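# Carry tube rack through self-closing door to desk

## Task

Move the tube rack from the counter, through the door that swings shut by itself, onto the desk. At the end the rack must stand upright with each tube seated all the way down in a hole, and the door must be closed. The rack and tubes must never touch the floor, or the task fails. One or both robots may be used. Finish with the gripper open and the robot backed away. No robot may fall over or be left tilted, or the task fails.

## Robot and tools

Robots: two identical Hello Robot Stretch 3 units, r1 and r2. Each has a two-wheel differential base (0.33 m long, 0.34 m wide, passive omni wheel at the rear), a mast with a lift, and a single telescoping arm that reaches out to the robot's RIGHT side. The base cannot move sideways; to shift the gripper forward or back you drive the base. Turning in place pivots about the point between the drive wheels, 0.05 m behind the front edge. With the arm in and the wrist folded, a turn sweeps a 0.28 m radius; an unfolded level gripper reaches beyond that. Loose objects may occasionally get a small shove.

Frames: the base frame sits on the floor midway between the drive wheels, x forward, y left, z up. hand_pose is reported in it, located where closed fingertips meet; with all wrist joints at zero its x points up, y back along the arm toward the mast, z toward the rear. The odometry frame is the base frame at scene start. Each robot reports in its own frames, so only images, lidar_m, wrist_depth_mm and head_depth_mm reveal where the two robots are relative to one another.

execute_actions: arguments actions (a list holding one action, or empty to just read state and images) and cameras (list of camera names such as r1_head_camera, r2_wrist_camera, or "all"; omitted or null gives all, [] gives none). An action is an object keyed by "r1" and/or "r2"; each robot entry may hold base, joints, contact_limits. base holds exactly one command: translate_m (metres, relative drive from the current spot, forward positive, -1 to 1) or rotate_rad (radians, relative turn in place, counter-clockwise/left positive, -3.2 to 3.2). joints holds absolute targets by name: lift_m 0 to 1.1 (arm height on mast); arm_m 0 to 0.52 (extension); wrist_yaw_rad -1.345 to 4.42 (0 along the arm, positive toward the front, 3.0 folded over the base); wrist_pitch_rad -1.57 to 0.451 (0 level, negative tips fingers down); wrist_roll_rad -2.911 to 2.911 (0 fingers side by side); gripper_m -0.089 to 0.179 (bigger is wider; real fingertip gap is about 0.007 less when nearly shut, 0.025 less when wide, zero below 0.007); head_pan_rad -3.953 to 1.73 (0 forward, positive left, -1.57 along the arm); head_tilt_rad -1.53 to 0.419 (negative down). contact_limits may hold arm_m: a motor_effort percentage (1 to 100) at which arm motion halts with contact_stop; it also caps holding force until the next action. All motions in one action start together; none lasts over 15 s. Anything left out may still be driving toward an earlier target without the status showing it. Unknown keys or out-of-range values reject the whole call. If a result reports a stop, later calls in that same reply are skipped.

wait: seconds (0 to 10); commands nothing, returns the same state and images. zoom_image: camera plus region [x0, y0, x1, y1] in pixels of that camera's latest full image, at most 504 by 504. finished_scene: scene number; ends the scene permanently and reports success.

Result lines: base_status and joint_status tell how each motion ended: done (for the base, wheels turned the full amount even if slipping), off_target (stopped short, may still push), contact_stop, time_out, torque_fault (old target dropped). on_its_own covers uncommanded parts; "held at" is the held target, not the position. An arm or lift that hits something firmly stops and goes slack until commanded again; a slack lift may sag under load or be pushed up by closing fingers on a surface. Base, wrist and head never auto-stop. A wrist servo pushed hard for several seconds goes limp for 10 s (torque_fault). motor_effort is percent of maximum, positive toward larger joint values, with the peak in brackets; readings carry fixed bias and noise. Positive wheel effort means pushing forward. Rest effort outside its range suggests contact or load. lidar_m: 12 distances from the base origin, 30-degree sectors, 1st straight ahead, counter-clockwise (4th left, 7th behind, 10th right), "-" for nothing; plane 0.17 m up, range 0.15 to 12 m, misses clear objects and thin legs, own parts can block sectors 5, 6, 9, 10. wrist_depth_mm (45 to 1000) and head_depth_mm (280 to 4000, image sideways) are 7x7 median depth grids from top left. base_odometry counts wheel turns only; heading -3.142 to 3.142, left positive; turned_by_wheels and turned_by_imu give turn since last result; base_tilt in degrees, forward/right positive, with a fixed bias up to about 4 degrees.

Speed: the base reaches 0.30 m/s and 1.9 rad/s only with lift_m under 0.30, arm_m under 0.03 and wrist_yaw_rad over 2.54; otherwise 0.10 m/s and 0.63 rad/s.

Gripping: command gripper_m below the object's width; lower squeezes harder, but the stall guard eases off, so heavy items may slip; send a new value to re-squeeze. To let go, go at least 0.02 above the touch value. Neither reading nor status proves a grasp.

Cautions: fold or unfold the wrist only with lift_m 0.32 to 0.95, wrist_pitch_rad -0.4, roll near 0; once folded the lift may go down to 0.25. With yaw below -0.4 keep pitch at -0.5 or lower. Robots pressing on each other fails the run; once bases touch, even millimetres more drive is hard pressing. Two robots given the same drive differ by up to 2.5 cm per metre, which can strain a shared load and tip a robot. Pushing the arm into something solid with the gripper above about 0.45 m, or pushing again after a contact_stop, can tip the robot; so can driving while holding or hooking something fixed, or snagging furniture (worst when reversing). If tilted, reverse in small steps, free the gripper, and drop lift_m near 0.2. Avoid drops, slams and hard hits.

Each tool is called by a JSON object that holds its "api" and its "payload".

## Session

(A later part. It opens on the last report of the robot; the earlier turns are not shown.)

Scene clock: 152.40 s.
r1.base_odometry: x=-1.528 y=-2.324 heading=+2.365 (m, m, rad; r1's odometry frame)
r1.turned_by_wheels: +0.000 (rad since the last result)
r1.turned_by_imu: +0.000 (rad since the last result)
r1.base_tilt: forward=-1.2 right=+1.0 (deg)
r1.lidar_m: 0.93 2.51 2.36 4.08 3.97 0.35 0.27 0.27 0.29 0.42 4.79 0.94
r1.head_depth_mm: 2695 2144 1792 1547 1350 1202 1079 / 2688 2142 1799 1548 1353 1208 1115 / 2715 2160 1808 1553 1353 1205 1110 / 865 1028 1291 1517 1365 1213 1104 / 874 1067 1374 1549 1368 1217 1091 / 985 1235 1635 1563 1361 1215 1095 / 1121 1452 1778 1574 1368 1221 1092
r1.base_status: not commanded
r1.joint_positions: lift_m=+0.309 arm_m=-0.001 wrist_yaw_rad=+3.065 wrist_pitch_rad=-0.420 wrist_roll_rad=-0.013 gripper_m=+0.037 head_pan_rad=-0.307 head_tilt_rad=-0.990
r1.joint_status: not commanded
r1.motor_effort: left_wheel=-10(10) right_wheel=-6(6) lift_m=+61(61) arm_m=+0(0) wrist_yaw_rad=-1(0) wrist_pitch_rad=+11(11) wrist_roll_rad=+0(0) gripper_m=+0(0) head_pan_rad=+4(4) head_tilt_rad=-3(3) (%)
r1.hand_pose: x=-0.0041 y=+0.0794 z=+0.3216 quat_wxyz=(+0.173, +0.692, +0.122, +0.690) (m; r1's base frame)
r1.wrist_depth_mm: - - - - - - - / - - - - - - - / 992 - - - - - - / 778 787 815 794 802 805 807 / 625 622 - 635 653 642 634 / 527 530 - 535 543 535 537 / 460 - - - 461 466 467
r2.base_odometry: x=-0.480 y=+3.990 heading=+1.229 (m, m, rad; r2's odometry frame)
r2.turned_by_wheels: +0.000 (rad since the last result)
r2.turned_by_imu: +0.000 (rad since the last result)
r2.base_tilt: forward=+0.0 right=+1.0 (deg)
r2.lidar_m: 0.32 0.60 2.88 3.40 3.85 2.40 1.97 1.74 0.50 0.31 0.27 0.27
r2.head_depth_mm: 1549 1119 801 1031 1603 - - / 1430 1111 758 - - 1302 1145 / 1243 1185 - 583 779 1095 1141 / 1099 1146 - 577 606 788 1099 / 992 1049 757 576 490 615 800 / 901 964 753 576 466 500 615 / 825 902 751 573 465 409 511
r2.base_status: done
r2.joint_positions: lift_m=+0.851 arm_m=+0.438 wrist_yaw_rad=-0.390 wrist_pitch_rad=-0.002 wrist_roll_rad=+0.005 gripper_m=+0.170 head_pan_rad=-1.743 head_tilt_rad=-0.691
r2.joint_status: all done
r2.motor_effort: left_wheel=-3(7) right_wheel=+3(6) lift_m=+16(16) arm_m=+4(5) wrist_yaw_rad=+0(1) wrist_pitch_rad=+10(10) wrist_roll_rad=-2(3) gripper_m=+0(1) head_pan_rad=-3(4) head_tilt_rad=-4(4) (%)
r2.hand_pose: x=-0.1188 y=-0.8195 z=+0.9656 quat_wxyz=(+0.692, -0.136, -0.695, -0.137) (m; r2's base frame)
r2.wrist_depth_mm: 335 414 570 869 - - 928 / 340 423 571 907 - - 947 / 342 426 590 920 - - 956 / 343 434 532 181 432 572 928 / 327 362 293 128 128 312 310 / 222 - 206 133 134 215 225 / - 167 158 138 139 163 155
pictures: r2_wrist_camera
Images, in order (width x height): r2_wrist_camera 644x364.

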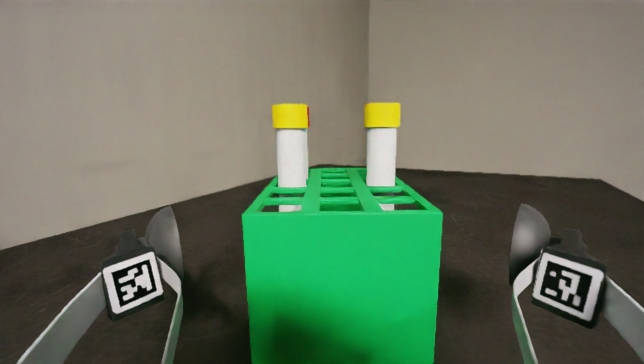

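{"api": "execute_actions", "payload": {"actions": [{"r2":{"joints":{"gripper_m":0.045}}}], "cameras": ["r2_wrist_camera"]}}

{"api": "execute_actions", "payload": {"actions": [{"r2":{"joints":{"lift_m":0.885}}}], "cameras": ["r2_wrist_camera"]}}

Scene clock: 158.43 s.
r1.base_odometry: x=-1.528 y=-2.324 heading=+2.365 (m, m, rad; r1's odometry frame)
r1.turned_by_wheels: +0.000 (rad since the last result)
r1.turned_by_imu: +0.001 (rad since the last result)
r1.base_tilt: forward=-1.1 right=+0.9 (deg)
r1.lidar_m: 0.93 2.51 2.35 4.10 3.97 0.35 0.27 0.27 0.28 0.41 4.75 0.94
r1.head_depth_mm: 2703 2163 1805 1534 1362 1202 1081 / 2713 2142 1797 1546 1355 1207 1119 / 2709 2150 1802 1548 1358 1202 1117 / 866 1026 1289 1504 1361 1210 1103 / 872 1064 1365 1560 1356 1214 1096 / 987 1230 1634 1563 1368 1217 1095 / 1124 1454 1802 1575 1379 1218 1097
r1.base_status: not commanded
r1.joint_positions: lift_m=+0.309 arm_m=-0.001 wrist_yaw_rad=+3.065 wrist_pitch_rad=-0.420 wrist_roll_rad=-0.013 gripper_m=+0.037 head_pan_rad=-0.307 head_tilt_rad=-0.990
r1.joint_status: not commanded
r1.motor_effort: left_wheel=-10(10) right_wheel=-7(7) lift_m=+61(61) arm_m=+0(0) wrist_yaw_rad=+0(1) wrist_pitch_rad=+11(11) wrist_roll_rad=+0(0) gripper_m=+0(0) head_pan_rad=+5(4) head_tilt_rad=-3(4) (%)
r1.hand_pose: x=-0.0041 y=+0.0794 z=+0.3216 quat_wxyz=(+0.173, +0.692, +0.122, +0.690) (m; r1's base frame)
r1.wrist_depth_mm: - - - - - - - / - - - - - - - / - - - - - - - / 771 778 791 796 787 809 809 / 628 632 - 638 661 650 653 / 526 534 - 531 545 544 542 / 458 - - - 459 467 460
r2.base_odometry: x=-0.480 y=+3.990 heading=+1.229 (m, m, rad; r2's odometry frame)
r2.turned_by_wheels: +0.000 (rad since the last result)
r2.turned_by_imu: +0.000 (rad since the last result)
r2.base_tilt: forward=+0.0 right=+1.0 (deg)
r2.lidar_m: 0.33 0.60 2.87 3.40 3.85 2.39 1.97 1.74 0.50 0.31 0.27 0.27
r2.head_depth_mm: 1553 1113 803 1038 1605 - - / 1435 1111 762 - - 1311 1150 / 1247 1141 - 579 775 1095 1146 / 1104 1151 - 577 605 785 1109 / 991 1048 756 578 490 617 802 / 902 971 752 576 465 499 617 / 824 906 753 573 465 409 511
r2.base_status: not commanded
r2.joint_positions: lift_m=+0.851 arm_m=+0.438 wrist_yaw_rad=-0.390 wrist_pitch_rad=+0.007 wrist_roll_rad=+0.002 gripper_m=+0.046 head_pan_rad=-1.743 head_tilt_rad=-0.691
r2.joint_status: all done
r2.motor_effort: left_wheel=-3(3) right_wheel=+2(3) lift_m=+16(16) arm_m=+3(4) wrist_yaw_rad=+0(0) wrist_pitch_rad=+6(10) wrist_roll_rad=-1(3) gripper_m=-18(99) head_pan_rad=-3(1) head_tilt_rad=-4(4) (%)
r2.hand_pose: x=-0.1189 y=-0.8197 z=+0.9679 quat_wxyz=(+0.694, -0.139, -0.694, -0.134) (m; r2's base frame)
r2.wrist_depth_mm: 335 414 560 871 - - 939 / 337 421 578 913 - - 933 / 342 426 578 920 - - 952 / 346 431 541 183 529 608 951 / 330 336 306 132 132 323 322 / 225 227 137 135 136 235 218 / 171 170 162 140 142 166 166
pictures: r2_wrist_camera
Images, in order (width x height): r2_wrist_camera 644x364.

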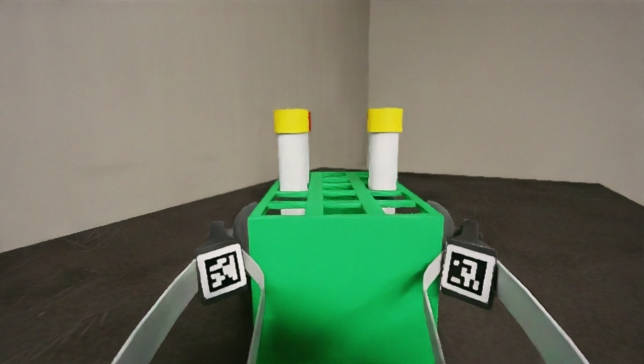

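Scene clock: 159.53 s.
r1.base_odometry: x=-1.528 y=-2.324 heading=+2.365 (m, m, rad; r1's odometry frame)
r1.turned_by_wheels: +0.000 (rad since the last result)
r1.turned_by_imu: +0.000 (rad since the last result)
r1.base_tilt: forward=-1.0 right=+1.0 (deg)
r1.lidar_m: 0.93 2.51 2.36 4.10 3.99 0.35 0.27 0.27 0.28 0.41 4.78 0.93
r1.head_depth_mm: 2666 2158 1797 1544 1357 1199 1082 / 2717 2169 1794 1554 1352 1210 1119 / 2721 2160 1810 1556 1360 1204 1112 / 871 1026 1293 1514 1363 1216 1106 / 871 1062 1380 1549 1359 1214 1094 / 988 1234 1637 1559 1366 1216 1094 / 1124 1460 1779 1573 1376 1220 1095
r1.base_status: not commanded
r1.joint_positions: lift_m=+0.309 arm_m=-0.001 wrist_yaw_rad=+3.065 wrist_pitch_rad=-0.420 wrist_roll_rad=-0.013 gripper_m=+0.037 head_pan_rad=-0.307 head_tilt_rad=-0.990
r1.joint_status: not commanded
r1.motor_effort: left_wheel=-10(10) right_wheel=-7(7) lift_m=+61(61) arm_m=+0(0) wrist_yaw_rad=-1(1) wrist_pitch_rad=+11(11) wrist_roll_rad=+0(1) gripper_m=+0(0) head_pan_rad=+5(4) head_tilt_rad=-3(3) (%)
r1.hand_pose: x=-0.0041 y=+0.0794 z=+0.3216 quat_wxyz=(+0.173, +0.692, +0.122, +0.690) (m; r1's base frame)
r1.wrist_depth_mm: - - - - - - - / - - - - - - - / - 977 - - - - - / 771 785 794 796 795 801 806 / 626 620 - 631 650 647 638 / 522 526 - 538 546 537 543 / 453 - - - 459 465 467
r2.base_odometry: x=-0.480 y=+3.990 heading=+1.229 (m, m, rad; r2's odometry frame)
r2.turned_by_wheels: +0.000 (rad since the last result)
r2.turned_by_imu: +0.000 (rad since the last result)
r2.base_tilt: forward=+0.0 right=+1.1 (deg)
r2.lidar_m: 0.32 0.60 2.87 3.41 3.83 2.39 1.97 1.74 0.51 0.31 0.27 0.27
r2.head_depth_mm: 1554 1111 798 1009 - - 1109 / 1430 1110 800 - 1054 1307 1153 / 1251 1175 - 599 771 1096 1152 / 1102 1174 695 580 609 787 1097 / 992 1058 722 577 489 616 801 / 900 966 751 576 465 500 616 / 825 906 751 572 463 408 510
r2.base_status: not commanded
r2.joint_positions: lift_m=+0.885 arm_m=+0.438 wrist_yaw_rad=-0.390 wrist_pitch_rad=-0.009 wrist_roll_rad=+0.002 gripper_m=+0.046 head_pan_rad=-1.743 head_tilt_rad=-0.691
r2.joint_status: all done
r2.motor_effort: left_wheel=-2(2) right_wheel=+3(2) lift_m=+32(33) arm_m=+3(4) wrist_yaw_rad=-1(0) wrist_pitch_rad=+13(14) wrist_roll_rad=-1(1) gripper_m=-17(18) head_pan_rad=-3(2) head_tilt_rad=-4(4) (%)
r2.hand_pose: x=-0.1187 y=-0.8194 z=+0.9970 quat_wxyz=(+0.693, -0.134, -0.695, -0.140) (m; r2's base frame)
r2.wrist_depth_mm: 335 413 564 856 - - 920 / 337 419 574 884 - - 938 / 341 428 581 923 - - 964 / 344 431 580 215 615 - 965 / 345 401 373 133 133 394 390 / 281 280 138 136 137 280 270 / 213 212 202 140 141 208 207
pictures: r2_wrist_camera
Images, in order (width x height): r2_wrist_camera 644x364.

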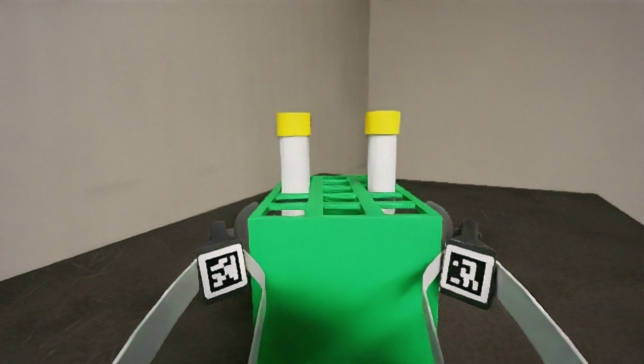

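{"api": "execute_actions", "payload": {"actions": [{"r2":{"base":{"translate_m":-0.25},"joints":{"arm_m":0.005,"wrist_yaw_rad":1.6}}}], "cameras": []}}

{"api": "execute_actions", "payload": {"actions": [{"r2":{"base":{"rotate_rad":-0.155},"joints":{"wrist_yaw_rad":2.58,"head_pan_rad":-3.14,"head_tilt_rad":-1.0}}}], "cameras": ["r2_wrist_camera"]}}

{"api": "execute_actions", "payload": {"actions": [{"r2":{"base":{"translate_m":-0.55},"joints":{"lift_m":0.29}}}], "cameras": []}}

{"api": "execute_actions", "payload": {"actions": [{"r2":{"base":{"translate_m":-0.9}}}], "cameras": ["r2_wrist_camera","r2_nav_camera","r2_head_camera"]}}

Scene clock: 177.73 s.
r1.base_odometry: x=-1.528 y=-2.324 heading=+2.365 (m, m, rad; r1's odometry frame)
r1.turned_by_wheels: +0.000 (rad since the last result)
r1.turned_by_imu: +0.001 (rad since the last result)
r1.base_tilt: forward=-1.1 right=+1.0 (deg)
r1.lidar_m: 0.93 2.51 2.13 4.05 3.98 0.35 0.27 0.27 0.28 0.41 4.79 0.93
r1.head_depth_mm: 2688 2150 1790 1553 1352 1200 1082 / 2690 2162 1807 1551 1350 1204 1117 / 2705 2160 1808 1545 1362 1216 1106 / 864 1027 1282 1508 1364 1210 1105 / 873 1067 1379 1553 1358 1204 1095 / 985 1234 1638 1579 1370 1222 1095 / 1120 1451 1782 1571 1370 1222 1099
r1.base_status: not commanded
r1.joint_positions: lift_m=+0.309 arm_m=-0.001 wrist_yaw_rad=+3.065 wrist_pitch_rad=-0.420 wrist_roll_rad=-0.013 gripper_m=+0.037 head_pan_rad=-0.307 head_tilt_rad=-0.990
r1.joint_status: not commanded
r1.motor_effort: left_wheel=-11(10) right_wheel=-7(7) lift_m=+61(61) arm_m=+0(0) wrist_yaw_rad=-1(0) wrist_pitch_rad=+11(11) wrist_roll_rad=-1(0) gripper_m=+0(0) head_pan_rad=+5(4) head_tilt_rad=-3(3) (%)
r1.hand_pose: x=-0.0041 y=+0.0794 z=+0.3216 quat_wxyz=(+0.173, +0.692, +0.122, +0.690) (m; r1's base frame)
r1.wrist_depth_mm: - - - - - - - / - - - - - - - / 967 - - - - - - / 767 777 804 793 791 802 799 / 639 631 - 632 658 649 652 / 525 527 - 536 542 534 544 / 451 - - - 470 467 468
r2.base_odometry: x=-0.564 y=+3.755 heading=+1.229 (m, m, rad; r2's odometry frame)
r2.turned_by_wheels: +0.000 (rad since the last result)
r2.turned_by_imu: +0.000 (rad since the last result)
r2.base_tilt: forward=+0.1 right=+1.1 (deg)
r2.lidar_m: 0.52 2.28 3.04 3.61 3.69 2.18 1.76 1.55 0.82 0.49 0.44 0.44
r2.head_depth_mm: 1397 1491 1676 1856 1659 - 1110 / 1497 1111 1000 1287 1635 - 1130 / 1503 1109 832 1013 1214 - 1132 / 1329 1104 761 828 979 - 1099 / 1191 1091 754 705 836 989 1086 / 1080 1100 750 619 716 838 - / 991 1023 751 576 621 - -
r2.base_status: done
r2.joint_positions: lift_m=+0.885 arm_m=+0.005 wrist_yaw_rad=+1.600 wrist_pitch_rad=-0.009 wrist_roll_rad=+0.002 gripper_m=+0.046 head_pan_rad=-1.743 head_tilt_rad=-0.691
r2.joint_status: all done
r2.motor_effort: left_wheel=-2(7) right_wheel=+3(4) lift_m=+32(31) arm_m=-5(5) wrist_yaw_rad=+0(1) wrist_pitch_rad=+13(13) wrist_roll_rad=-1(1) gripper_m=-17(17) head_pan_rad=-3(3) head_tilt_rad=-4(4) (%)
r2.hand_pose: x=+0.2345 y=-0.1430 z=+0.9969 quat_wxyz=(+0.495, +0.510, -0.490, +0.504) (m; r2's base frame)
r2.wrist_depth_mm: - - - - 974 774 644 / - - - - 992 787 651 / - - - - 960 801 673 / - - - 215 619 723 649 / - - 776 133 133 394 390 / - - 138 136 136 286 272 / - - - 140 141 272 215
pictures: none
No camera images: the call's "cameras" was empty. Leave "cameras" out to get every camera's image.

Scene clock: 179.20 s.
r1.base_odometry: x=-1.528 y=-2.324 heading=+2.365 (m, m, rad; r1's odometry frame)
r1.turned_by_wheels: +0.000 (rad since the last result)
r1.turned_by_imu: +0.000 (rad since the last result)
r1.base_tilt: forward=-1.1 right=+1.1 (deg)
r1.lidar_m: 0.93 2.51 2.13 4.10 3.97 0.35 0.27 0.27 0.28 0.41 4.77 0.94
r1.head_depth_mm: 2648 2144 1808 1543 1356 1205 1085 / 2703 2158 1798 1550 1355 1202 1125 / 2730 2170 1796 1560 1357 1204 1108 / 867 1027 1290 1513 1366 1210 1104 / 874 1063 1371 1549 1365 1219 1091 / 983 1234 1635 1568 1374 1213 1092 / 1120 1453 1790 1572 1373 1220 1097
r1.base_status: not commanded
r1.joint_positions: lift_m=+0.309 arm_m=-0.001 wrist_yaw_rad=+3.065 wrist_pitch_rad=-0.420 wrist_roll_rad=-0.013 gripper_m=+0.037 head_pan_rad=-0.307 head_tilt_rad=-0.990
r1.joint_status: not commanded
r1.motor_effort: left_wheel=-10(10) right_wheel=-7(7) lift_m=+61(61) arm_m=+0(0) wrist_yaw_rad=+0(2) wrist_pitch_rad=+11(11) wrist_roll_rad=+0(0) gripper_m=+0(0) head_pan_rad=+4(4) head_tilt_rad=-3(3) (%)
r1.hand_pose: x=-0.0041 y=+0.0794 z=+0.3216 quat_wxyz=(+0.173, +0.692, +0.122, +0.690) (m; r1's base frame)
r1.wrist_depth_mm: - - - - - - - / - - - - - - - / 990 - - - - - - / 772 783 801 795 780 804 791 / 624 624 - 642 649 645 642 / 526 530 - 538 547 541 546 / 456 - - - 462 466 470
r2.base_odometry: x=-0.564 y=+3.755 heading=+1.074 (m, m, rad; r2's odometry frame)
r2.turned_by_wheels: -0.155 (rad since the last result)
r2.turned_by_imu: -0.157 (rad since the last result)
r2.base_tilt: forward=+0.0 right=+1.0 (deg)
r2.lidar_m: 0.48 0.75 3.04 3.34 3.73 2.17 1.94 1.57 1.09 0.55 0.44 0.44
r2.head_depth_mm: 2227 2029 - - - 1196 1068 / 2390 2060 - - - 1185 1072 / 2447 2028 - - - 1213 - / 2458 2039 1741 1544 - - - / 1923 2033 1733 1542 - 1217 - / 1744 1933 1723 1542 - 1197 1096 / 1580 1780 1748 1531 - 1201 1092
r2.base_status: done
r2.joint_positions: lift_m=+0.885 arm_m=+0.005 wrist_yaw_rad=+2.578 wrist_pitch_rad=-0.009 wrist_roll_rad=+0.002 gripper_m=+0.046 head_pan_rad=-3.133 head_tilt_rad=-0.988
r2.joint_status: all done
r2.motor_effort: left_wheel=+3(7) right_wheel=-5(9) lift_m=+31(31) arm_m=-4(5) wrist_yaw_rad=+2(4) wrist_pitch_rad=+13(13) wrist_roll_rad=-1(1) gripper_m=-18(18) head_pan_rad=-4(33) head_tilt_rad=-6(28) (%)
r2.hand_pose: x=+0.1155 y=+0.0660 z=+0.9968 quat_wxyz=(+0.200, +0.681, -0.193, +0.678) (m; r2's base frame)
r2.wrist_depth_mm: - - - - - - - / - - - - - - - / - - - - - - - / - - - 218 - - - / - - - 133 133 - 478 / - - 138 136 137 704 509 / - - - 140 141 - 476
pictures: r2_wrist_camera
Images, in order (width x height): r2_wrist_camera 644x364.

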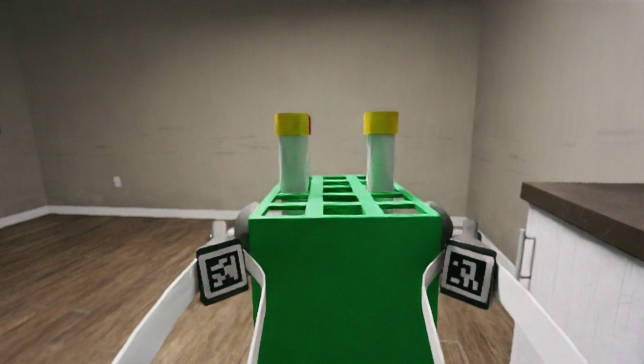

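Scene clock: 186.43 s.
r1.base_odometry: x=-1.528 y=-2.324 heading=+2.365 (m, m, rad; r1's odometry frame)
r1.turned_by_wheels: +0.000 (rad since the last result)
r1.turned_by_imu: +0.001 (rad since the last result)
r1.base_tilt: forward=-1.1 right=+1.0 (deg)
r1.lidar_m: 0.93 2.51 1.61 4.10 3.98 0.35 0.27 0.27 0.28 0.41 4.76 0.93
r1.head_depth_mm: 2693 2135 1794 1544 1352 1199 1080 / 2708 2169 1795 1540 1355 1200 1121 / 2709 2171 1821 1553 1360 1207 1110 / 863 1029 1287 1499 1368 1209 1108 / 871 1069 1380 1562 1373 1217 1091 / 985 1238 1646 1570 1368 1214 1093 / 1119 1450 1779 1569 1368 1218 1095
r1.base_status: not commanded
r1.joint_positions: lift_m=+0.309 arm_m=-0.001 wrist_yaw_rad=+3.065 wrist_pitch_rad=-0.420 wrist_roll_rad=-0.013 gripper_m=+0.037 head_pan_rad=-0.307 head_tilt_rad=-0.990
r1.joint_status: not commanded
r1.motor_effort: left_wheel=-10(10) right_wheel=-6(7) lift_m=+61(61) arm_m=+0(0) wrist_yaw_rad=+0(0) wrist_pitch_rad=+11(11) wrist_roll_rad=+0(1) gripper_m=-1(0) head_pan_rad=+6(4) head_tilt_rad=-3(3) (%)
r1.hand_pose: x=-0.0041 y=+0.0794 z=+0.3216 quat_wxyz=(+0.173, +0.692, +0.122, +0.690) (m; r1's base frame)
r1.wrist_depth_mm: - - - - - - - / - - - - - - - / 980 - - - - - - / 779 770 792 780 791 801 800 / 629 622 - 644 650 648 648 / 527 531 - 543 555 538 542 / 454 - - - 462 463 470
r2.base_odometry: x=-0.826 y=+3.271 heading=+1.074 (m, m, rad; r2's odometry frame)
r2.turned_by_wheels: +0.000 (rad since the last result)
r2.turned_by_imu: -0.001 (rad since the last result)
r2.base_tilt: forward=+0.0 right=+1.0 (deg)
r2.lidar_m: 0.95 2.49 3.37 3.72 3.29 1.66 1.52 1.23 1.21 1.07 0.87 0.86
r2.head_depth_mm: 1902 1945 1743 1512 1334 1216 1064 / 2127 2044 1730 1503 1334 1229 1061 / 2444 2042 1729 1510 1342 - - / 2462 2036 1738 1496 1336 - - / 2393 1894 1731 1510 1337 1234 - / 1356 1566 1694 1516 1331 1216 1084 / 1233 1405 1607 1521 1343 1198 1091
r2.base_status: done
r2.joint_positions: lift_m=+0.290 arm_m=+0.005 wrist_yaw_rad=+2.579 wrist_pitch_rad=-0.010 wrist_roll_rad=+0.002 gripper_m=+0.046 head_pan_rad=-3.133 head_tilt_rad=-0.989
r2.joint_status: all done
r2.motor_effort: left_wheel=+2(12) right_wheel=-4(11) lift_m=+17(26) arm_m=-4(4) wrist_yaw_rad=+1(2) wrist_pitch_rad=+14(14) wrist_roll_rad=-1(1) gripper_m=-17(17) head_pan_rad=-4(2) head_tilt_rad=-5(6) (%)
r2.hand_pose: x=+0.1152 y=+0.0662 z=+0.4023 quat_wxyz=(+0.200, +0.681, -0.193, +0.678) (m; r2's base frame)
r2.wrist_depth_mm: - - - - - - - / - - - - - - - / - - - - - - - / - - - 215 - - - / - - - 133 133 - - / 907 898 138 136 136 897 861 / 687 679 647 140 141 661 658
pictures: none
No camera images: the call's "cameras" was empty. Leave "cameras" out to get every camera's image.

Scene clock: 191.20 s.
r1.base_odometry: x=-1.528 y=-2.324 heading=+2.365 (m, m, rad; r1's odometry frame)
r1.turned_by_wheels: +0.000 (rad since the last result)
r1.turned_by_imu: +0.001 (rad since the last result)
r1.base_tilt: forward=-1.1 right=+1.0 (deg)
r1.lidar_m: 0.93 0.79 2.61 4.10 3.98 0.35 0.27 0.27 0.28 0.41 4.77 0.93
r1.head_depth_mm: 2677 2154 1803 1539 1343 1197 1080 / 2702 2170 1805 1547 1354 1201 1117 / 2707 2171 1799 1551 1363 1205 1114 / 868 1028 1290 1508 1362 1209 1108 / 872 1065 1377 1554 1360 1213 1093 / 986 1232 1631 1559 1367 1212 1093 / 1124 1457 1790 1571 1301 1219 1098
r1.base_status: not commanded
r1.joint_positions: lift_m=+0.309 arm_m=-0.001 wrist_yaw_rad=+3.065 wrist_pitch_rad=-0.420 wrist_roll_rad=-0.013 gripper_m=+0.037 head_pan_rad=-0.307 head_tilt_rad=-0.990
r1.joint_status: not commanded
r1.motor_effort: left_wheel=-10(10) right_wheel=-7(6) lift_m=+62(61) arm_m=+0(0) wrist_yaw_rad=-1(1) wrist_pitch_rad=+11(11) wrist_roll_rad=+0(0) gripper_m=-1(1) head_pan_rad=+4(4) head_tilt_rad=-3(3) (%)
r1.hand_pose: x=-0.0041 y=+0.0794 z=+0.3216 quat_wxyz=(+0.173, +0.692, +0.122, +0.690) (m; r1's base frame)
r1.wrist_depth_mm: - - - - - - - / - - - - - - - / - - - - - - - / 772 773 796 788 794 803 723 / 624 634 - 632 657 643 615 / 526 531 - 533 540 541 544 / 456 - - - 459 461 469
r2.base_odometry: x=-1.254 y=+2.480 heading=+1.075 (m, m, rad; r2's odometry frame)
r2.turned_by_wheels: +0.000 (rad since the last result)
r2.turned_by_imu: -0.003 (rad since the last result)
r2.base_tilt: forward=+0.0 right=+1.0 (deg)
r2.lidar_m: 1.71 3.66 3.92 3.21 0.92 0.91 1.38 0.67 0.66 0.72 1.11 1.56
r2.head_depth_mm: 1232 1403 1618 1514 1321 1210 1067 / 1447 1594 1691 1511 1335 1231 1059 / 2474 2019 1734 1501 1335 - - / 2463 2037 1731 1505 1327 - - / 2467 2046 1734 1505 1335 1231 - / 2467 2028 1742 1452 1315 1214 1085 / 2463 2056 895 1048 1272 1200 1088
r2.base_status: done
r2.joint_positions: lift_m=+0.290 arm_m=+0.005 wrist_yaw_rad=+2.579 wrist_pitch_rad=-0.010 wrist_roll_rad=+0.002 gripper_m=+0.046 head_pan_rad=-3.133 head_tilt_rad=-0.989
r2.joint_status: not commanded
r2.motor_effort: left_wheel=+2(7) right_wheel=-4(14) lift_m=+17(17) arm_m=-4(5) wrist_yaw_rad=+1(1) wrist_pitch_rad=+14(14) wrist_roll_rad=-1(1) gripper_m=-18(17) head_pan_rad=-3(3) head_tilt_rad=-5(6) (%)
r2.hand_pose: x=+0.1152 y=+0.0662 z=+0.4023 quat_wxyz=(+0.200, +0.681, -0.193, +0.678) (m; r2's base frame)
r2.wrist_depth_mm: - - - - - - - / - - - - - - - / - - - - - - - / - - - 215 - - - / - - - 133 132 - - / 901 885 138 136 136 883 861 / 686 674 654 141 141 654 651
pictures: r2_head_camera (sideways: a quarter turn clockwise sets it upright), r2_nav_camera (sideways: a quarter turn counterclockwise sets it upright), r2_wrist_camera
Images, in order (width x height): r2_head_camera 896x504, r2_nav_camera 672x504, r2_wrist_camera 644x364.

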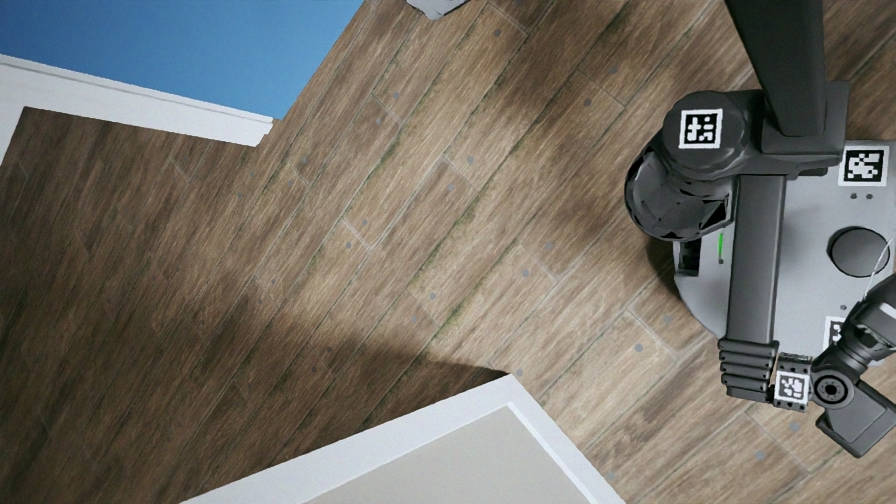

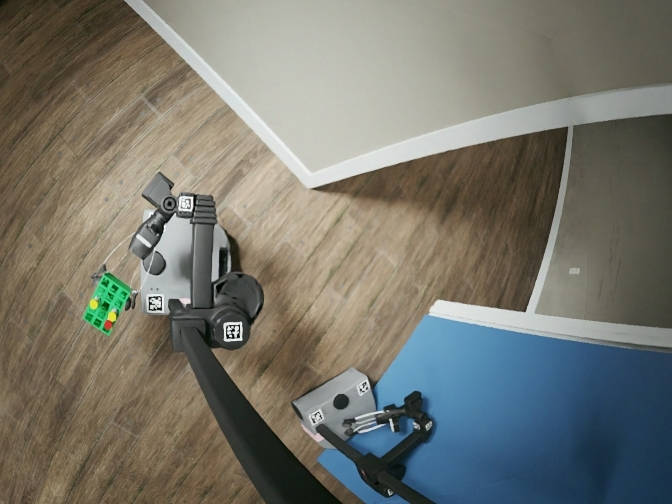

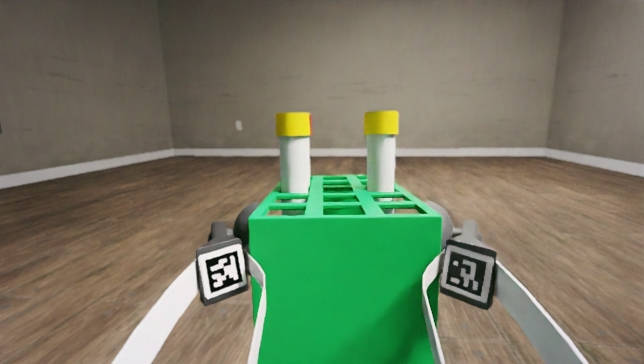

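{"api": "execute_actions", "payload": {"actions": [{"r2":{"base":{"translate_m":-1}}}], "cameras": []}}

{"api": "execute_actions", "payload": {"actions": [{"r2":{"base":{"rotate_rad":1.33}}}], "cameras": ["r2_nav_camera"]}}

Scene clock: 203.87 s.
r1.base_odometry: x=-1.528 y=-2.324 heading=+2.365 (m, m, rad; r1's odometry frame)
r1.turned_by_wheels: +0.000 (rad since the last result)
r1.turned_by_imu: +0.001 (rad since the last result)
r1.base_tilt: forward=-1.1 right=+1.0 (deg)
r1.lidar_m: 0.93 2.51 2.61 4.07 3.97 0.35 0.27 0.27 0.29 0.42 0.54 0.61
r1.head_depth_mm: 2671 2162 1790 1299 1127 1200 1078 / 2681 2149 1786 1295 1183 1205 1114 / 2744 2167 1812 1558 1320 1203 1113 / 866 1029 1294 1498 1357 1208 1100 / 872 1067 1382 1551 1367 1212 1086 / 983 1236 1637 1576 1374 1214 1097 / 1116 1458 1787 1581 1375 1219 1092
r1.base_status: not commanded
r1.joint_positions: lift_m=+0.309 arm_m=-0.001 wrist_yaw_rad=+3.065 wrist_pitch_rad=-0.420 wrist_roll_rad=-0.013 gripper_m=+0.037 head_pan_rad=-0.307 head_tilt_rad=-0.990
r1.joint_status: not commanded
r1.motor_effort: left_wheel=-10(10) right_wheel=-6(7) lift_m=+61(61) arm_m=+0(0) wrist_yaw_rad=+0(1) wrist_pitch_rad=+11(11) wrist_roll_rad=-1(0) gripper_m=+0(0) head_pan_rad=+4(4) head_tilt_rad=-3(3) (%)
r1.hand_pose: x=-0.0041 y=+0.0794 z=+0.3216 quat_wxyz=(+0.173, +0.692, +0.122, +0.690) (m; r1's base frame)
r1.wrist_depth_mm: - - - - - - - / - - - - - - - / - 992 - - - - - / 767 776 803 800 792 799 809 / 628 622 - 629 657 650 659 / 529 531 - 524 538 531 547 / 454 - - - 459 465 461
r2.base_odometry: x=-1.730 y=+1.600 heading=+1.075 (m, m, rad; r2's odometry frame)
r2.turned_by_wheels: +0.000 (rad since the last result)
r2.turned_by_imu: -0.003 (rad since the last result)
r2.base_tilt: forward=+0.0 right=+1.0 (deg)
r2.lidar_m: 2.55 4.59 0.61 0.57 0.49 0.49 1.96 3.00 4.14 3.30 0.48 0.49
r2.head_depth_mm: 1770 1920 737 808 958 1179 1061 / 1911 2028 1732 1476 1202 1230 1050 / 2071 2050 1731 1506 1333 - - / 2263 2036 1722 1510 1336 - - / 2413 2034 1725 1506 1331 1229 - / 2469 2031 1731 1518 1339 1212 1082 / 2486 2027 1735 1522 1336 1208 1089
r2.base_status: done
r2.joint_positions: lift_m=+0.290 arm_m=+0.005 wrist_yaw_rad=+2.579 wrist_pitch_rad=-0.010 wrist_roll_rad=+0.002 gripper_m=+0.046 head_pan_rad=-3.133 head_tilt_rad=-0.989
r2.joint_status: not commanded
r2.motor_effort: left_wheel=+2(8) right_wheel=-4(14) lift_m=+17(17) arm_m=-4(5) wrist_yaw_rad=+0(1) wrist_pitch_rad=+13(14) wrist_roll_rad=-1(1) gripper_m=-18(18) head_pan_rad=-3(3) head_tilt_rad=-5(5) (%)
r2.hand_pose: x=+0.1152 y=+0.0662 z=+0.4023 quat_wxyz=(+0.200, +0.681, -0.193, +0.678) (m; r2's base frame)
r2.wrist_depth_mm: 516 680 - - - - - / 518 651 815 - - - - / 516 654 655 - - - - / 519 698 - 214 - - - / 524 695 771 133 133 - - / 527 664 138 136 136 880 866 / 529 644 611 140 141 656 663
pictures: none
No camera images: the call's "cameras" was empty. Leave "cameras" out to get every camera's image.

Scene clock: 206.03 s.
r1.base_odometry: x=-1.528 y=-2.324 heading=+2.365 (m, m, rad; r1's odometry frame)
r1.turned_by_wheels: +0.000 (rad since the last result)
r1.turned_by_imu: +0.000 (rad since the last result)
r1.base_tilt: forward=-1.1 right=+1.0 (deg)
r1.lidar_m: 0.93 2.51 2.61 4.06 3.96 0.35 0.27 0.27 0.28 0.41 0.61 0.61
r1.head_depth_mm: 2678 2142 1799 1301 963 1195 1086 / 2715 2158 1794 1029 1254 1209 1118 / 2720 2196 1814 1473 1315 1204 1111 / 867 1031 1290 1506 1361 1205 1105 / 875 1068 1382 1546 1361 1211 1093 / 986 1241 1634 1569 1374 1215 1095 / 1115 1443 1802 1570 1381 1216 1095
r1.base_status: not commanded
r1.joint_positions: lift_m=+0.309 arm_m=-0.001 wrist_yaw_rad=+3.065 wrist_pitch_rad=-0.420 wrist_roll_rad=-0.013 gripper_m=+0.037 head_pan_rad=-0.307 head_tilt_rad=-0.990
r1.joint_status: not commanded
r1.motor_effort: left_wheel=-10(10) right_wheel=-7(7) lift_m=+61(61) arm_m=+0(0) wrist_yaw_rad=-1(0) wrist_pitch_rad=+11(11) wrist_roll_rad=+0(0) gripper_m=+0(0) head_pan_rad=+6(4) head_tilt_rad=-3(3) (%)
r1.hand_pose: x=-0.0041 y=+0.0794 z=+0.3216 quat_wxyz=(+0.173, +0.692, +0.122, +0.690) (m; r1's base frame)
r1.wrist_depth_mm: - - - - - - - / - - - - - - - / 979 998 - - - - - / 764 768 806 788 798 787 809 / 631 626 - 627 657 650 650 / 526 530 - 533 552 544 544 / 452 - - - 468 464 465
r2.base_odometry: x=-1.730 y=+1.600 heading=+2.405 (m, m, rad; r2's odometry frame)
r2.turned_by_wheels: +1.330 (rad since the last result)
r2.turned_by_imu: +1.343 (rad since the last result)
r2.base_tilt: forward=+0.0 right=+1.0 (deg)
r2.lidar_m: 0.61 0.51 0.48 0.53 2.33 4.14 4.23 3.14 0.48 2.39 3.02 4.54
r2.head_depth_mm: 2442 2018 1730 1505 1332 1215 1064 / 2435 2030 1732 1514 1337 1238 1059 / 2476 2024 1751 1507 1346 - - / 2473 2039 1737 1501 1334 - - / 2431 2035 1742 1511 1334 1245 - / 2473 2035 1745 1513 1337 1215 1084 / 2500 2047 1737 1513 1165 1182 1087
r2.base_status: done
r2.joint_positions: lift_m=+0.290 arm_m=+0.005 wrist_yaw_rad=+2.579 wrist_pitch_rad=-0.010 wrist_roll_rad=+0.002 gripper_m=+0.046 head_pan_rad=-3.134 head_tilt_rad=-0.989
r2.joint_status: not commanded
r2.motor_effort: left_wheel=-3(8) right_wheel=+3(14) lift_m=+17(17) arm_m=-6(5) wrist_yaw_rad=+0(0) wrist_pitch_rad=+14(14) wrist_roll_rad=-1(1) gripper_m=-17(18) head_pan_rad=-4(4) head_tilt_rad=-5(6) (%)
r2.hand_pose: x=+0.1152 y=+0.0662 z=+0.4023 quat_wxyz=(+0.200, +0.681, -0.193, +0.678) (m; r2's base frame)
r2.wrist_depth_mm: - - 487 485 489 494 500 / - - 502 502 505 515 517 / - - 523 512 522 531 534 / - - 558 215 535 549 552 / - - 580 133 133 571 568 / 890 895 138 136 136 586 583 / 679 690 621 140 141 605 473
pictures: r2_nav_camera (sideways: a quarter turn counterclockwise sets it upright)
Images, in order (width x height): r2_nav_camera 672x504.

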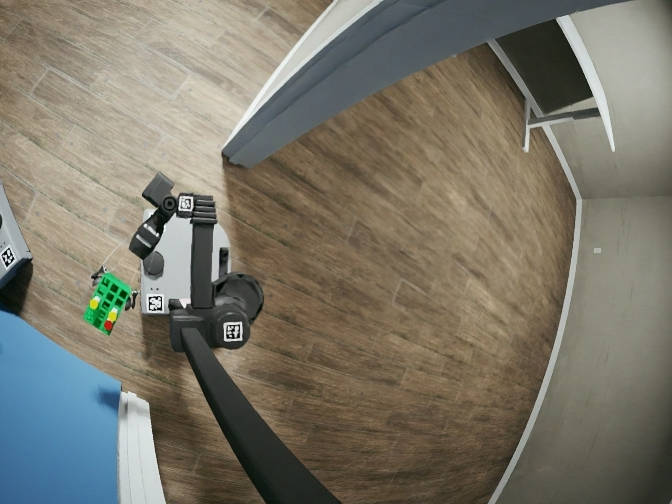

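{"api": "execute_actions", "payload": {"actions": [{"r2":{"base":{"translate_m":-1}},"r1":{"base":{"translate_m":0.21}}}], "cameras": []}}

{"api": "execute_actions", "payload": {"actions": [{"r2":{"base":{"rotate_rad":0.85}},"r1":{"base":{"rotate_rad":-0.52}}}], "cameras": []}}

{"api": "execute_actions", "payload": {"actions": [{"r2":{"base":{"translate_m":-0.95}},"r1":{"base":{"translate_m":0.42}}}], "cameras": []}}

{"api": "execute_actions", "payload": {"actions": [{"r2":{"base":{"rotate_rad":-1.28},"joints":{"lift_m":0.8,"wrist_yaw_rad":1.3,"head_pan_rad":-1.57,"head_tilt_rad":-0.7}},"r1":{"base":{"rotate_rad":-0.6}}}], "cameras": ["r2_nav_camera","r2_head_camera","r1_nav_camera"]}}

Scene clock: 220.10 s.
r1.base_odometry: x=-1.678 y=-2.176 heading=+2.365 (m, m, rad; r1's odometry frame)
r1.turned_by_wheels: +0.000 (rad since the last result)
r1.turned_by_imu: +0.001 (rad since the last result)
r1.base_tilt: forward=-1.1 right=+0.9 (deg)
r1.lidar_m: 0.80 2.19 2.42 4.17 4.07 0.30 0.27 0.28 0.34 0.66 1.45 0.73
r1.head_depth_mm: 2664 1989 1690 1547 1354 1204 1083 / 2697 2169 1796 1541 1357 1209 1117 / 694 874 1695 1499 1367 1207 1111 / 659 784 976 1283 1363 1207 1103 / 736 893 1143 1484 1366 1208 1085 / 822 1032 1378 1565 1369 1217 1091 / 933 1219 1704 1565 1367 1216 1097
r1.base_status: done
r1.joint_positions: lift_m=+0.309 arm_m=-0.001 wrist_yaw_rad=+3.065 wrist_pitch_rad=-0.420 wrist_roll_rad=-0.013 gripper_m=+0.037 head_pan_rad=-0.307 head_tilt_rad=-0.990
r1.joint_status: not commanded
r1.on_its_own: left_wheel is at rest, and its effort (-19) is outside its rest range (-18 to +18)
r1.motor_effort: left_wheel=-19(21) right_wheel=-5(4) lift_m=+61(61) arm_m=+0(0) wrist_yaw_rad=+0(1) wrist_pitch_rad=+11(11) wrist_roll_rad=+0(0) gripper_m=+0(0) head_pan_rad=+5(3) head_tilt_rad=-3(3) (%)
r1.hand_pose: x=-0.0041 y=+0.0794 z=+0.3216 quat_wxyz=(+0.173, +0.692, +0.122, +0.690) (m; r1's base frame)
r1.wrist_depth_mm: - - - - - - - / - - - - - - - / - 990 - - - - - / 773 769 791 782 789 806 791 / 626 626 - 642 644 655 650 / 457 534 - 540 544 532 549 / 382 - - - 461 470 467
r2.base_odometry: x=-0.990 y=+0.928 heading=+2.404 (m, m, rad; r2's odometry frame)
r2.turned_by_wheels: +0.000 (rad since the last result)
r2.turned_by_imu: -0.003 (rad since the last result)
r2.base_tilt: forward=+0.1 right=+1.0 (deg)
r2.lidar_m: 1.32 1.20 2.10 2.23 2.84 3.24 3.31 2.43 2.06 1.19 0.80 0.74
r2.head_depth_mm: 2460 2058 1733 1510 1335 1212 1061 / 2474 2023 1744 1516 1345 1232 1060 / 2463 2054 1739 1510 1338 - - / 2481 2057 1724 1508 1340 - - / 2434 2032 1731 1508 1333 1234 - / 2463 2040 1727 1495 1342 1218 1078 / 2475 2038 1746 1504 1336 1201 1085
r2.base_status: done
r2.joint_positions: lift_m=+0.290 arm_m=+0.005 wrist_yaw_rad=+2.579 wrist_pitch_rad=-0.010 wrist_roll_rad=+0.002 gripper_m=+0.046 head_pan_rad=-3.134 head_tilt_rad=-0.989
r2.joint_status: not commanded
r2.motor_effort: left_wheel=-3(12) right_wheel=+3(6) lift_m=+17(17) arm_m=-5(4) wrist_yaw_rad=+1(1) wrist_pitch_rad=+14(14) wrist_roll_rad=-1(1) gripper_m=-18(17) head_pan_rad=-2(2) head_tilt_rad=-5(6) (%)
r2.hand_pose: x=+0.1152 y=+0.0662 z=+0.4023 quat_wxyz=(+0.200, +0.681, -0.193, +0.678) (m; r2's base frame)
r2.wrist_depth_mm: - - - - - 995 929 / - - - - - - 948 / - - - - - - 980 / - - - 214 - - 998 / - - - 133 133 - - / 898 894 138 136 136 876 852 / 687 675 648 140 141 656 662
pictures: none
No camera images: the call's "cameras" was empty. Leave "cameras" out to get every camera's image.

Scene clock: 221.93 s.
r1.base_odometry: x=-1.678 y=-2.176 heading=+1.845 (m, m, rad; r1's odometry frame)
r1.turned_by_wheels: -0.520 (rad since the last result)
r1.turned_by_imu: -0.519 (rad since the last result)
r1.base_tilt: forward=-1.1 right=+1.0 (deg)
r1.lidar_m: 0.73 0.80 2.25 2.42 4.19 4.04 0.28 0.26 0.26 0.32 0.67 1.44
r1.head_depth_mm: 2675 2162 1787 1536 1359 1204 1078 / 2684 2179 1800 1543 1351 1204 1116 / 2697 2099 1801 1554 1359 1209 1113 / 2634 1756 1766 1554 1366 1215 1106 / 2665 1750 1748 1563 1361 1215 1094 / 2737 2193 1824 1428 1347 1219 1093 / 2781 2215 906 1077 1348 1217 1094
r1.base_status: done
r1.joint_positions: lift_m=+0.309 arm_m=-0.001 wrist_yaw_rad=+3.065 wrist_pitch_rad=-0.420 wrist_roll_rad=-0.013 gripper_m=+0.037 head_pan_rad=-0.307 head_tilt_rad=-0.990
r1.joint_status: not commanded
r1.motor_effort: left_wheel=-9(11) right_wheel=-13(18) lift_m=+61(61) arm_m=+0(0) wrist_yaw_rad=-2(1) wrist_pitch_rad=+11(11) wrist_roll_rad=+0(0) gripper_m=+0(0) head_pan_rad=+5(6) head_tilt_rad=-3(4) (%)
r1.hand_pose: x=-0.0041 y=+0.0794 z=+0.3216 quat_wxyz=(+0.173, +0.692, +0.122, +0.690) (m; r1's base frame)
r1.wrist_depth_mm: - - - - - - - / - - - - - - - / 998 988 - - - - - / 784 773 802 780 797 793 813 / 620 616 - 638 645 638 643 / 523 527 - 540 550 537 543 / 458 - - - 463 471 469
r2.base_odometry: x=-0.990 y=+0.928 heading=-3.029 (m, m, rad; r2's odometry frame)
r2.turned_by_wheels: +0.850 (rad since the last result)
r2.turned_by_imu: +0.858 (rad since the last result)
r2.base_tilt: forward=+0.0 right=+1.0 (deg)
r2.lidar_m: 1.39 2.21 2.49 3.26 3.24 3.02 2.44 1.64 0.89 0.74 1.44 1.20
r2.head_depth_mm: 2298 2030 1720 1503 1336 1218 1061 / 2385 2016 1738 1493 1333 1234 1059 / 2357 2029 1711 1517 1344 - - / 2335 2035 1736 1516 1335 - - / 2316 2068 1729 1509 1332 1242 - / 2261 2028 1737 1519 1338 1215 1080 / 2268 2020 1736 1503 1342 1195 1088
r2.base_status: done
r2.joint_positions: lift_m=+0.290 arm_m=+0.005 wrist_yaw_rad=+2.579 wrist_pitch_rad=-0.010 wrist_roll_rad=+0.002 gripper_m=+0.046 head_pan_rad=-3.134 head_tilt_rad=-0.989
r2.joint_status: not commanded
r2.motor_effort: left_wheel=-3(11) right_wheel=+3(14) lift_m=+17(17) arm_m=-4(5) wrist_yaw_rad=+1(1) wrist_pitch_rad=+14(14) wrist_roll_rad=-1(1) gripper_m=-18(17) head_pan_rad=-3(1) head_tilt_rad=-5(5) (%)
r2.hand_pose: x=+0.1152 y=+0.0662 z=+0.4023 quat_wxyz=(+0.200, +0.681, -0.193, +0.678) (m; r2's base frame)
r2.wrist_depth_mm: - - - - - - - / - - - - - - - / - - - - - - - / - - - 213 - - - / - - - 133 133 - - / 900 881 138 136 136 887 850 / 688 682 643 140 141 660 660
pictures: none
No camera images: the call's "cameras" was empty. Leave "cameras" out to get every camera's image.

Scene clock: 227.10 s.
r1.base_odometry: x=-1.792 y=-1.772 heading=+1.844 (m, m, rad; r1's odometry frame)
r1.turned_by_wheels: +0.000 (rad since the last result)
r1.turned_by_imu: +0.002 (rad since the last result)
r1.base_tilt: forward=-1.1 right=+1.0 (deg)
r1.lidar_m: 0.35 0.32 0.81 2.20 3.91 0.30 0.27 0.28 0.35 0.71 2.90 4.32
r1.head_depth_mm: 2718 2149 1787 1537 1354 1203 1082 / 2696 2173 1795 1550 1347 1210 1113 / 2697 2172 1811 1551 1369 1208 1109 / 2724 2182 1805 1566 1361 1212 1103 / 2758 2182 1818 1561 1368 1195 1095 / 2749 2217 1818 1557 758 975 1091 / 2766 1862 1837 517 573 1123 1099
r1.base_status: translate_m off_target (by the wheels' count: +0.4201 of +0.4200)
r1.joint_positions: lift_m=+0.309 arm_m=-0.001 wrist_yaw_rad=+3.065 wrist_pitch_rad=-0.420 wrist_roll_rad=-0.013 gripper_m=+0.037 head_pan_rad=-0.307 head_tilt_rad=-0.990
r1.joint_status: not commanded
r1.on_its_own: left_wheel is at rest, and its effort (-21) is outside its rest range (-18 to +18)
r1.motor_effort: left_wheel=-21(20) right_wheel=-12(12) lift_m=+61(61) arm_m=+0(0) wrist_yaw_rad=-1(1) wrist_pitch_rad=+11(11) wrist_roll_rad=+0(0) gripper_m=+0(0) head_pan_rad=+4(4) head_tilt_rad=-3(3) (%)
r1.hand_pose: x=-0.0041 y=+0.0794 z=+0.3216 quat_wxyz=(+0.173, +0.692, +0.122, +0.690) (m; r1's base frame)
r1.wrist_depth_mm: - - - - - - 623 / - - - - - - 555 / - 985 - - - 978 503 / 762 782 790 788 800 768 451 / 625 628 - 629 642 635 412 / 405 524 - 539 551 535 353 / 385 - - - 463 463 355
r2.base_odometry: x=-0.046 y=+1.035 heading=-3.029 (m, m, rad; r2's odometry frame)
r2.turned_by_wheels: +0.000 (rad since the last result)
r2.turned_by_imu: -0.003 (rad since the last result)
r2.base_tilt: forward=+0.0 right=+0.9 (deg)
r2.lidar_m: 2.11 3.09 3.48 2.98 2.97 1.52 1.65 1.19 1.23 1.04 1.03 1.17
r2.head_depth_mm: 1726 1931 1719 1502 1337 1213 1065 / 1677 1923 1728 1502 1336 1223 1055 / 1626 1898 1748 1509 1338 - - / 1580 1884 1731 1501 1339 - - / 1542 1840 1726 1504 1335 1231 - / 1514 1789 1733 1514 1335 1213 1083 / 1477 1712 1678 1503 1342 1193 1092
r2.base_status: done
r2.joint_positions: lift_m=+0.290 arm_m=+0.005 wrist_yaw_rad=+2.579 wrist_pitch_rad=-0.010 wrist_roll_rad=+0.002 gripper_m=+0.046 head_pan_rad=-3.134 head_tilt_rad=-0.989
r2.joint_status: not commanded
r2.motor_effort: left_wheel=-3(12) right_wheel=+3(7) lift_m=+17(17) arm_m=-5(5) wrist_yaw_rad=+1(1) wrist_pitch_rad=+14(14) wrist_roll_rad=-1(1) gripper_m=-18(18) head_pan_rad=-3(3) head_tilt_rad=-5(5) (%)
r2.hand_pose: x=+0.1152 y=+0.0662 z=+0.4023 quat_wxyz=(+0.200, +0.681, -0.193, +0.678) (m; r2's base frame)
r2.wrist_depth_mm: - - - - - - - / - - - - - - - / - - - - - - - / - - - 214 - - - / - - - 133 133 - - / 914 894 138 136 137 892 856 / 687 682 646 140 141 660 661
pictures: none
No camera images: the call's "cameras" was empty. Leave "cameras" out to get every camera's image.

Scene clock: 232.57 s.
r1.base_odometry: x=-1.792 y=-1.772 heading=+1.245 (m, m, rad; r1's odometry frame)
r1.turned_by_wheels: -0.600 (rad since the last result)
r1.turned_by_imu: -0.596 (rad since the last result)
r1.base_tilt: forward=-1.1 right=+0.9 (deg)
r1.lidar_m: 4.31 0.39 0.32 0.64 2.16 2.84 0.28 0.25 0.26 0.31 0.60 2.72
r1.head_depth_mm: 2645 2138 1804 1550 1353 1207 1071 / 2718 2157 1798 1558 1359 1206 1113 / 2711 2165 1804 1551 1366 1209 1112 / 2741 2179 1820 1552 1363 1210 1105 / 2748 2168 1824 1567 1361 1212 1093 / 2776 2202 1831 1560 1376 1217 1086 / 2796 2191 1834 1570 1376 1220 928
r1.base_status: done
r1.joint_positions: lift_m=+0.309 arm_m=-0.001 wrist_yaw_rad=+3.065 wrist_pitch_rad=-0.420 wrist_roll_rad=-0.013 gripper_m=+0.037 head_pan_rad=-0.307 head_tilt_rad=-0.990
r1.joint_status: not commanded
r1.motor_effort: left_wheel=-13(14) right_wheel=-14(24) lift_m=+60(61) arm_m=+0(0) wrist_yaw_rad=-1(1) wrist_pitch_rad=+11(11) wrist_roll_rad=+0(0) gripper_m=-1(0) head_pan_rad=+5(4) head_tilt_rad=-3(3) (%)
r1.hand_pose: x=-0.0041 y=+0.0794 z=+0.3216 quat_wxyz=(+0.173, +0.692, +0.122, +0.690) (m; r1's base frame)
r1.wrist_depth_mm: - - - - 477 307 314 / - - - - 492 328 - / - 999 - 983 510 363 979 / 776 773 799 771 527 407 796 / 625 629 - 636 477 469 643 / 520 522 - 544 506 520 545 / 450 - - - 459 468 463
r2.base_odometry: x=-0.046 y=+1.035 heading=+1.974 (m, m, rad; r2's odometry frame)
r2.turned_by_wheels: -1.280 (rad since the last result)
r2.turned_by_imu: -1.295 (rad since the last result)
r2.base_tilt: forward=+0.1 right=+1.0 (deg)
r2.lidar_m: 1.03 1.07 2.00 3.09 3.20 3.11 2.97 2.38 1.52 1.19 1.19 1.08
r2.head_depth_mm: 1351 958 1816 1966 1586 1365 - / 1360 946 1807 1947 1573 1386 - / 1363 954 1812 1923 1575 1378 - / 1364 949 1831 1934 1576 1332 - / 1360 943 1811 1816 1579 1378 - / 1362 941 1825 1939 1564 1389 1096 / 1410 939 1872 1922 1575 1322 1118
r2.base_status: done
r2.joint_positions: lift_m=+0.800 arm_m=+0.005 wrist_yaw_rad=+1.301 wrist_pitch_rad=-0.010 wrist_roll_rad=+0.002 gripper_m=+0.046 head_pan_rad=-1.577 head_tilt_rad=-0.704
r2.joint_status: all done
r2.motor_effort: left_wheel=+3(9) right_wheel=-4(10) lift_m=+32(33) arm_m=-4(4) wrist_yaw_rad=-1(5) wrist_pitch_rad=+14(14) wrist_roll_rad=-1(1) gripper_m=-18(18) head_pan_rad=+2(32) head_tilt_rad=+2(27) (%)
r2.hand_pose: x=+0.2253 y=-0.2187 z=+0.9116 quat_wxyz=(+0.565, +0.432, -0.561, +0.425) (m; r2's base frame)
r2.wrist_depth_mm: 771 810 857 927 - - - / 785 841 878 971 - - - / 810 861 917 994 - - - / 825 898 947 193 - - - / 854 887 951 133 133 - - / 903 934 138 136 136 - - / 902 957 - 140 141 - -
pictures: r1_nav_camera (sideways: a quarter turn counterclockwise sets it upright), r2_head_camera (sideways: a quarter turn clockwise sets it upright), r2_nav_camera (sideways: a quarter turn counterclockwise sets it upright)
Images, in order (width x height): r1_nav_camera 672x504, r2_head_camera 896x504, r2_nav_camera 672x504.

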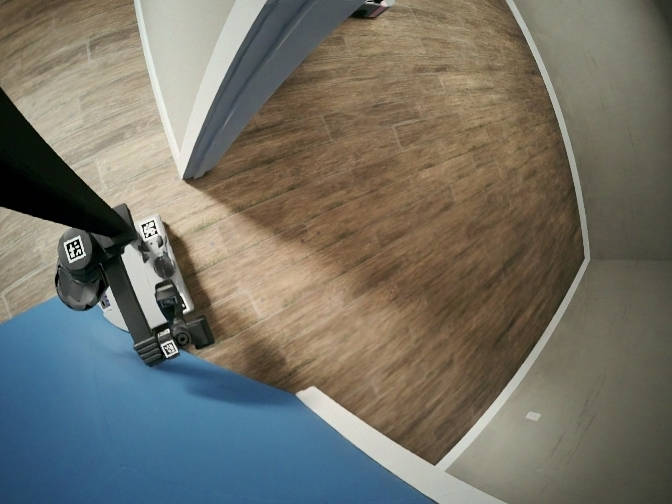

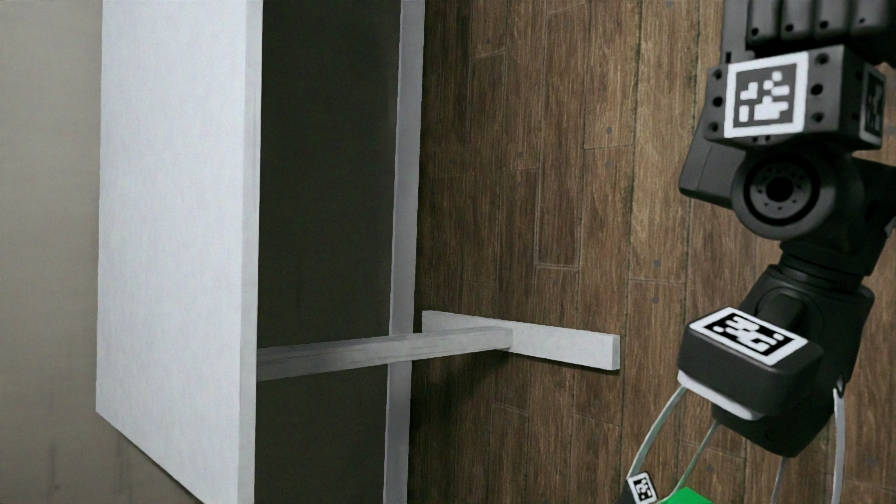

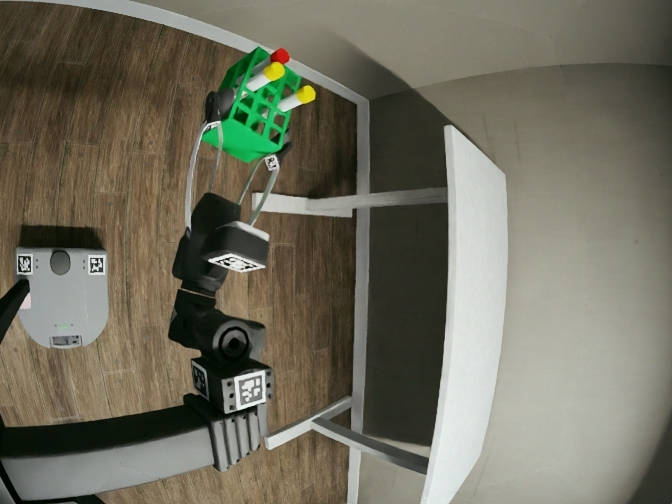

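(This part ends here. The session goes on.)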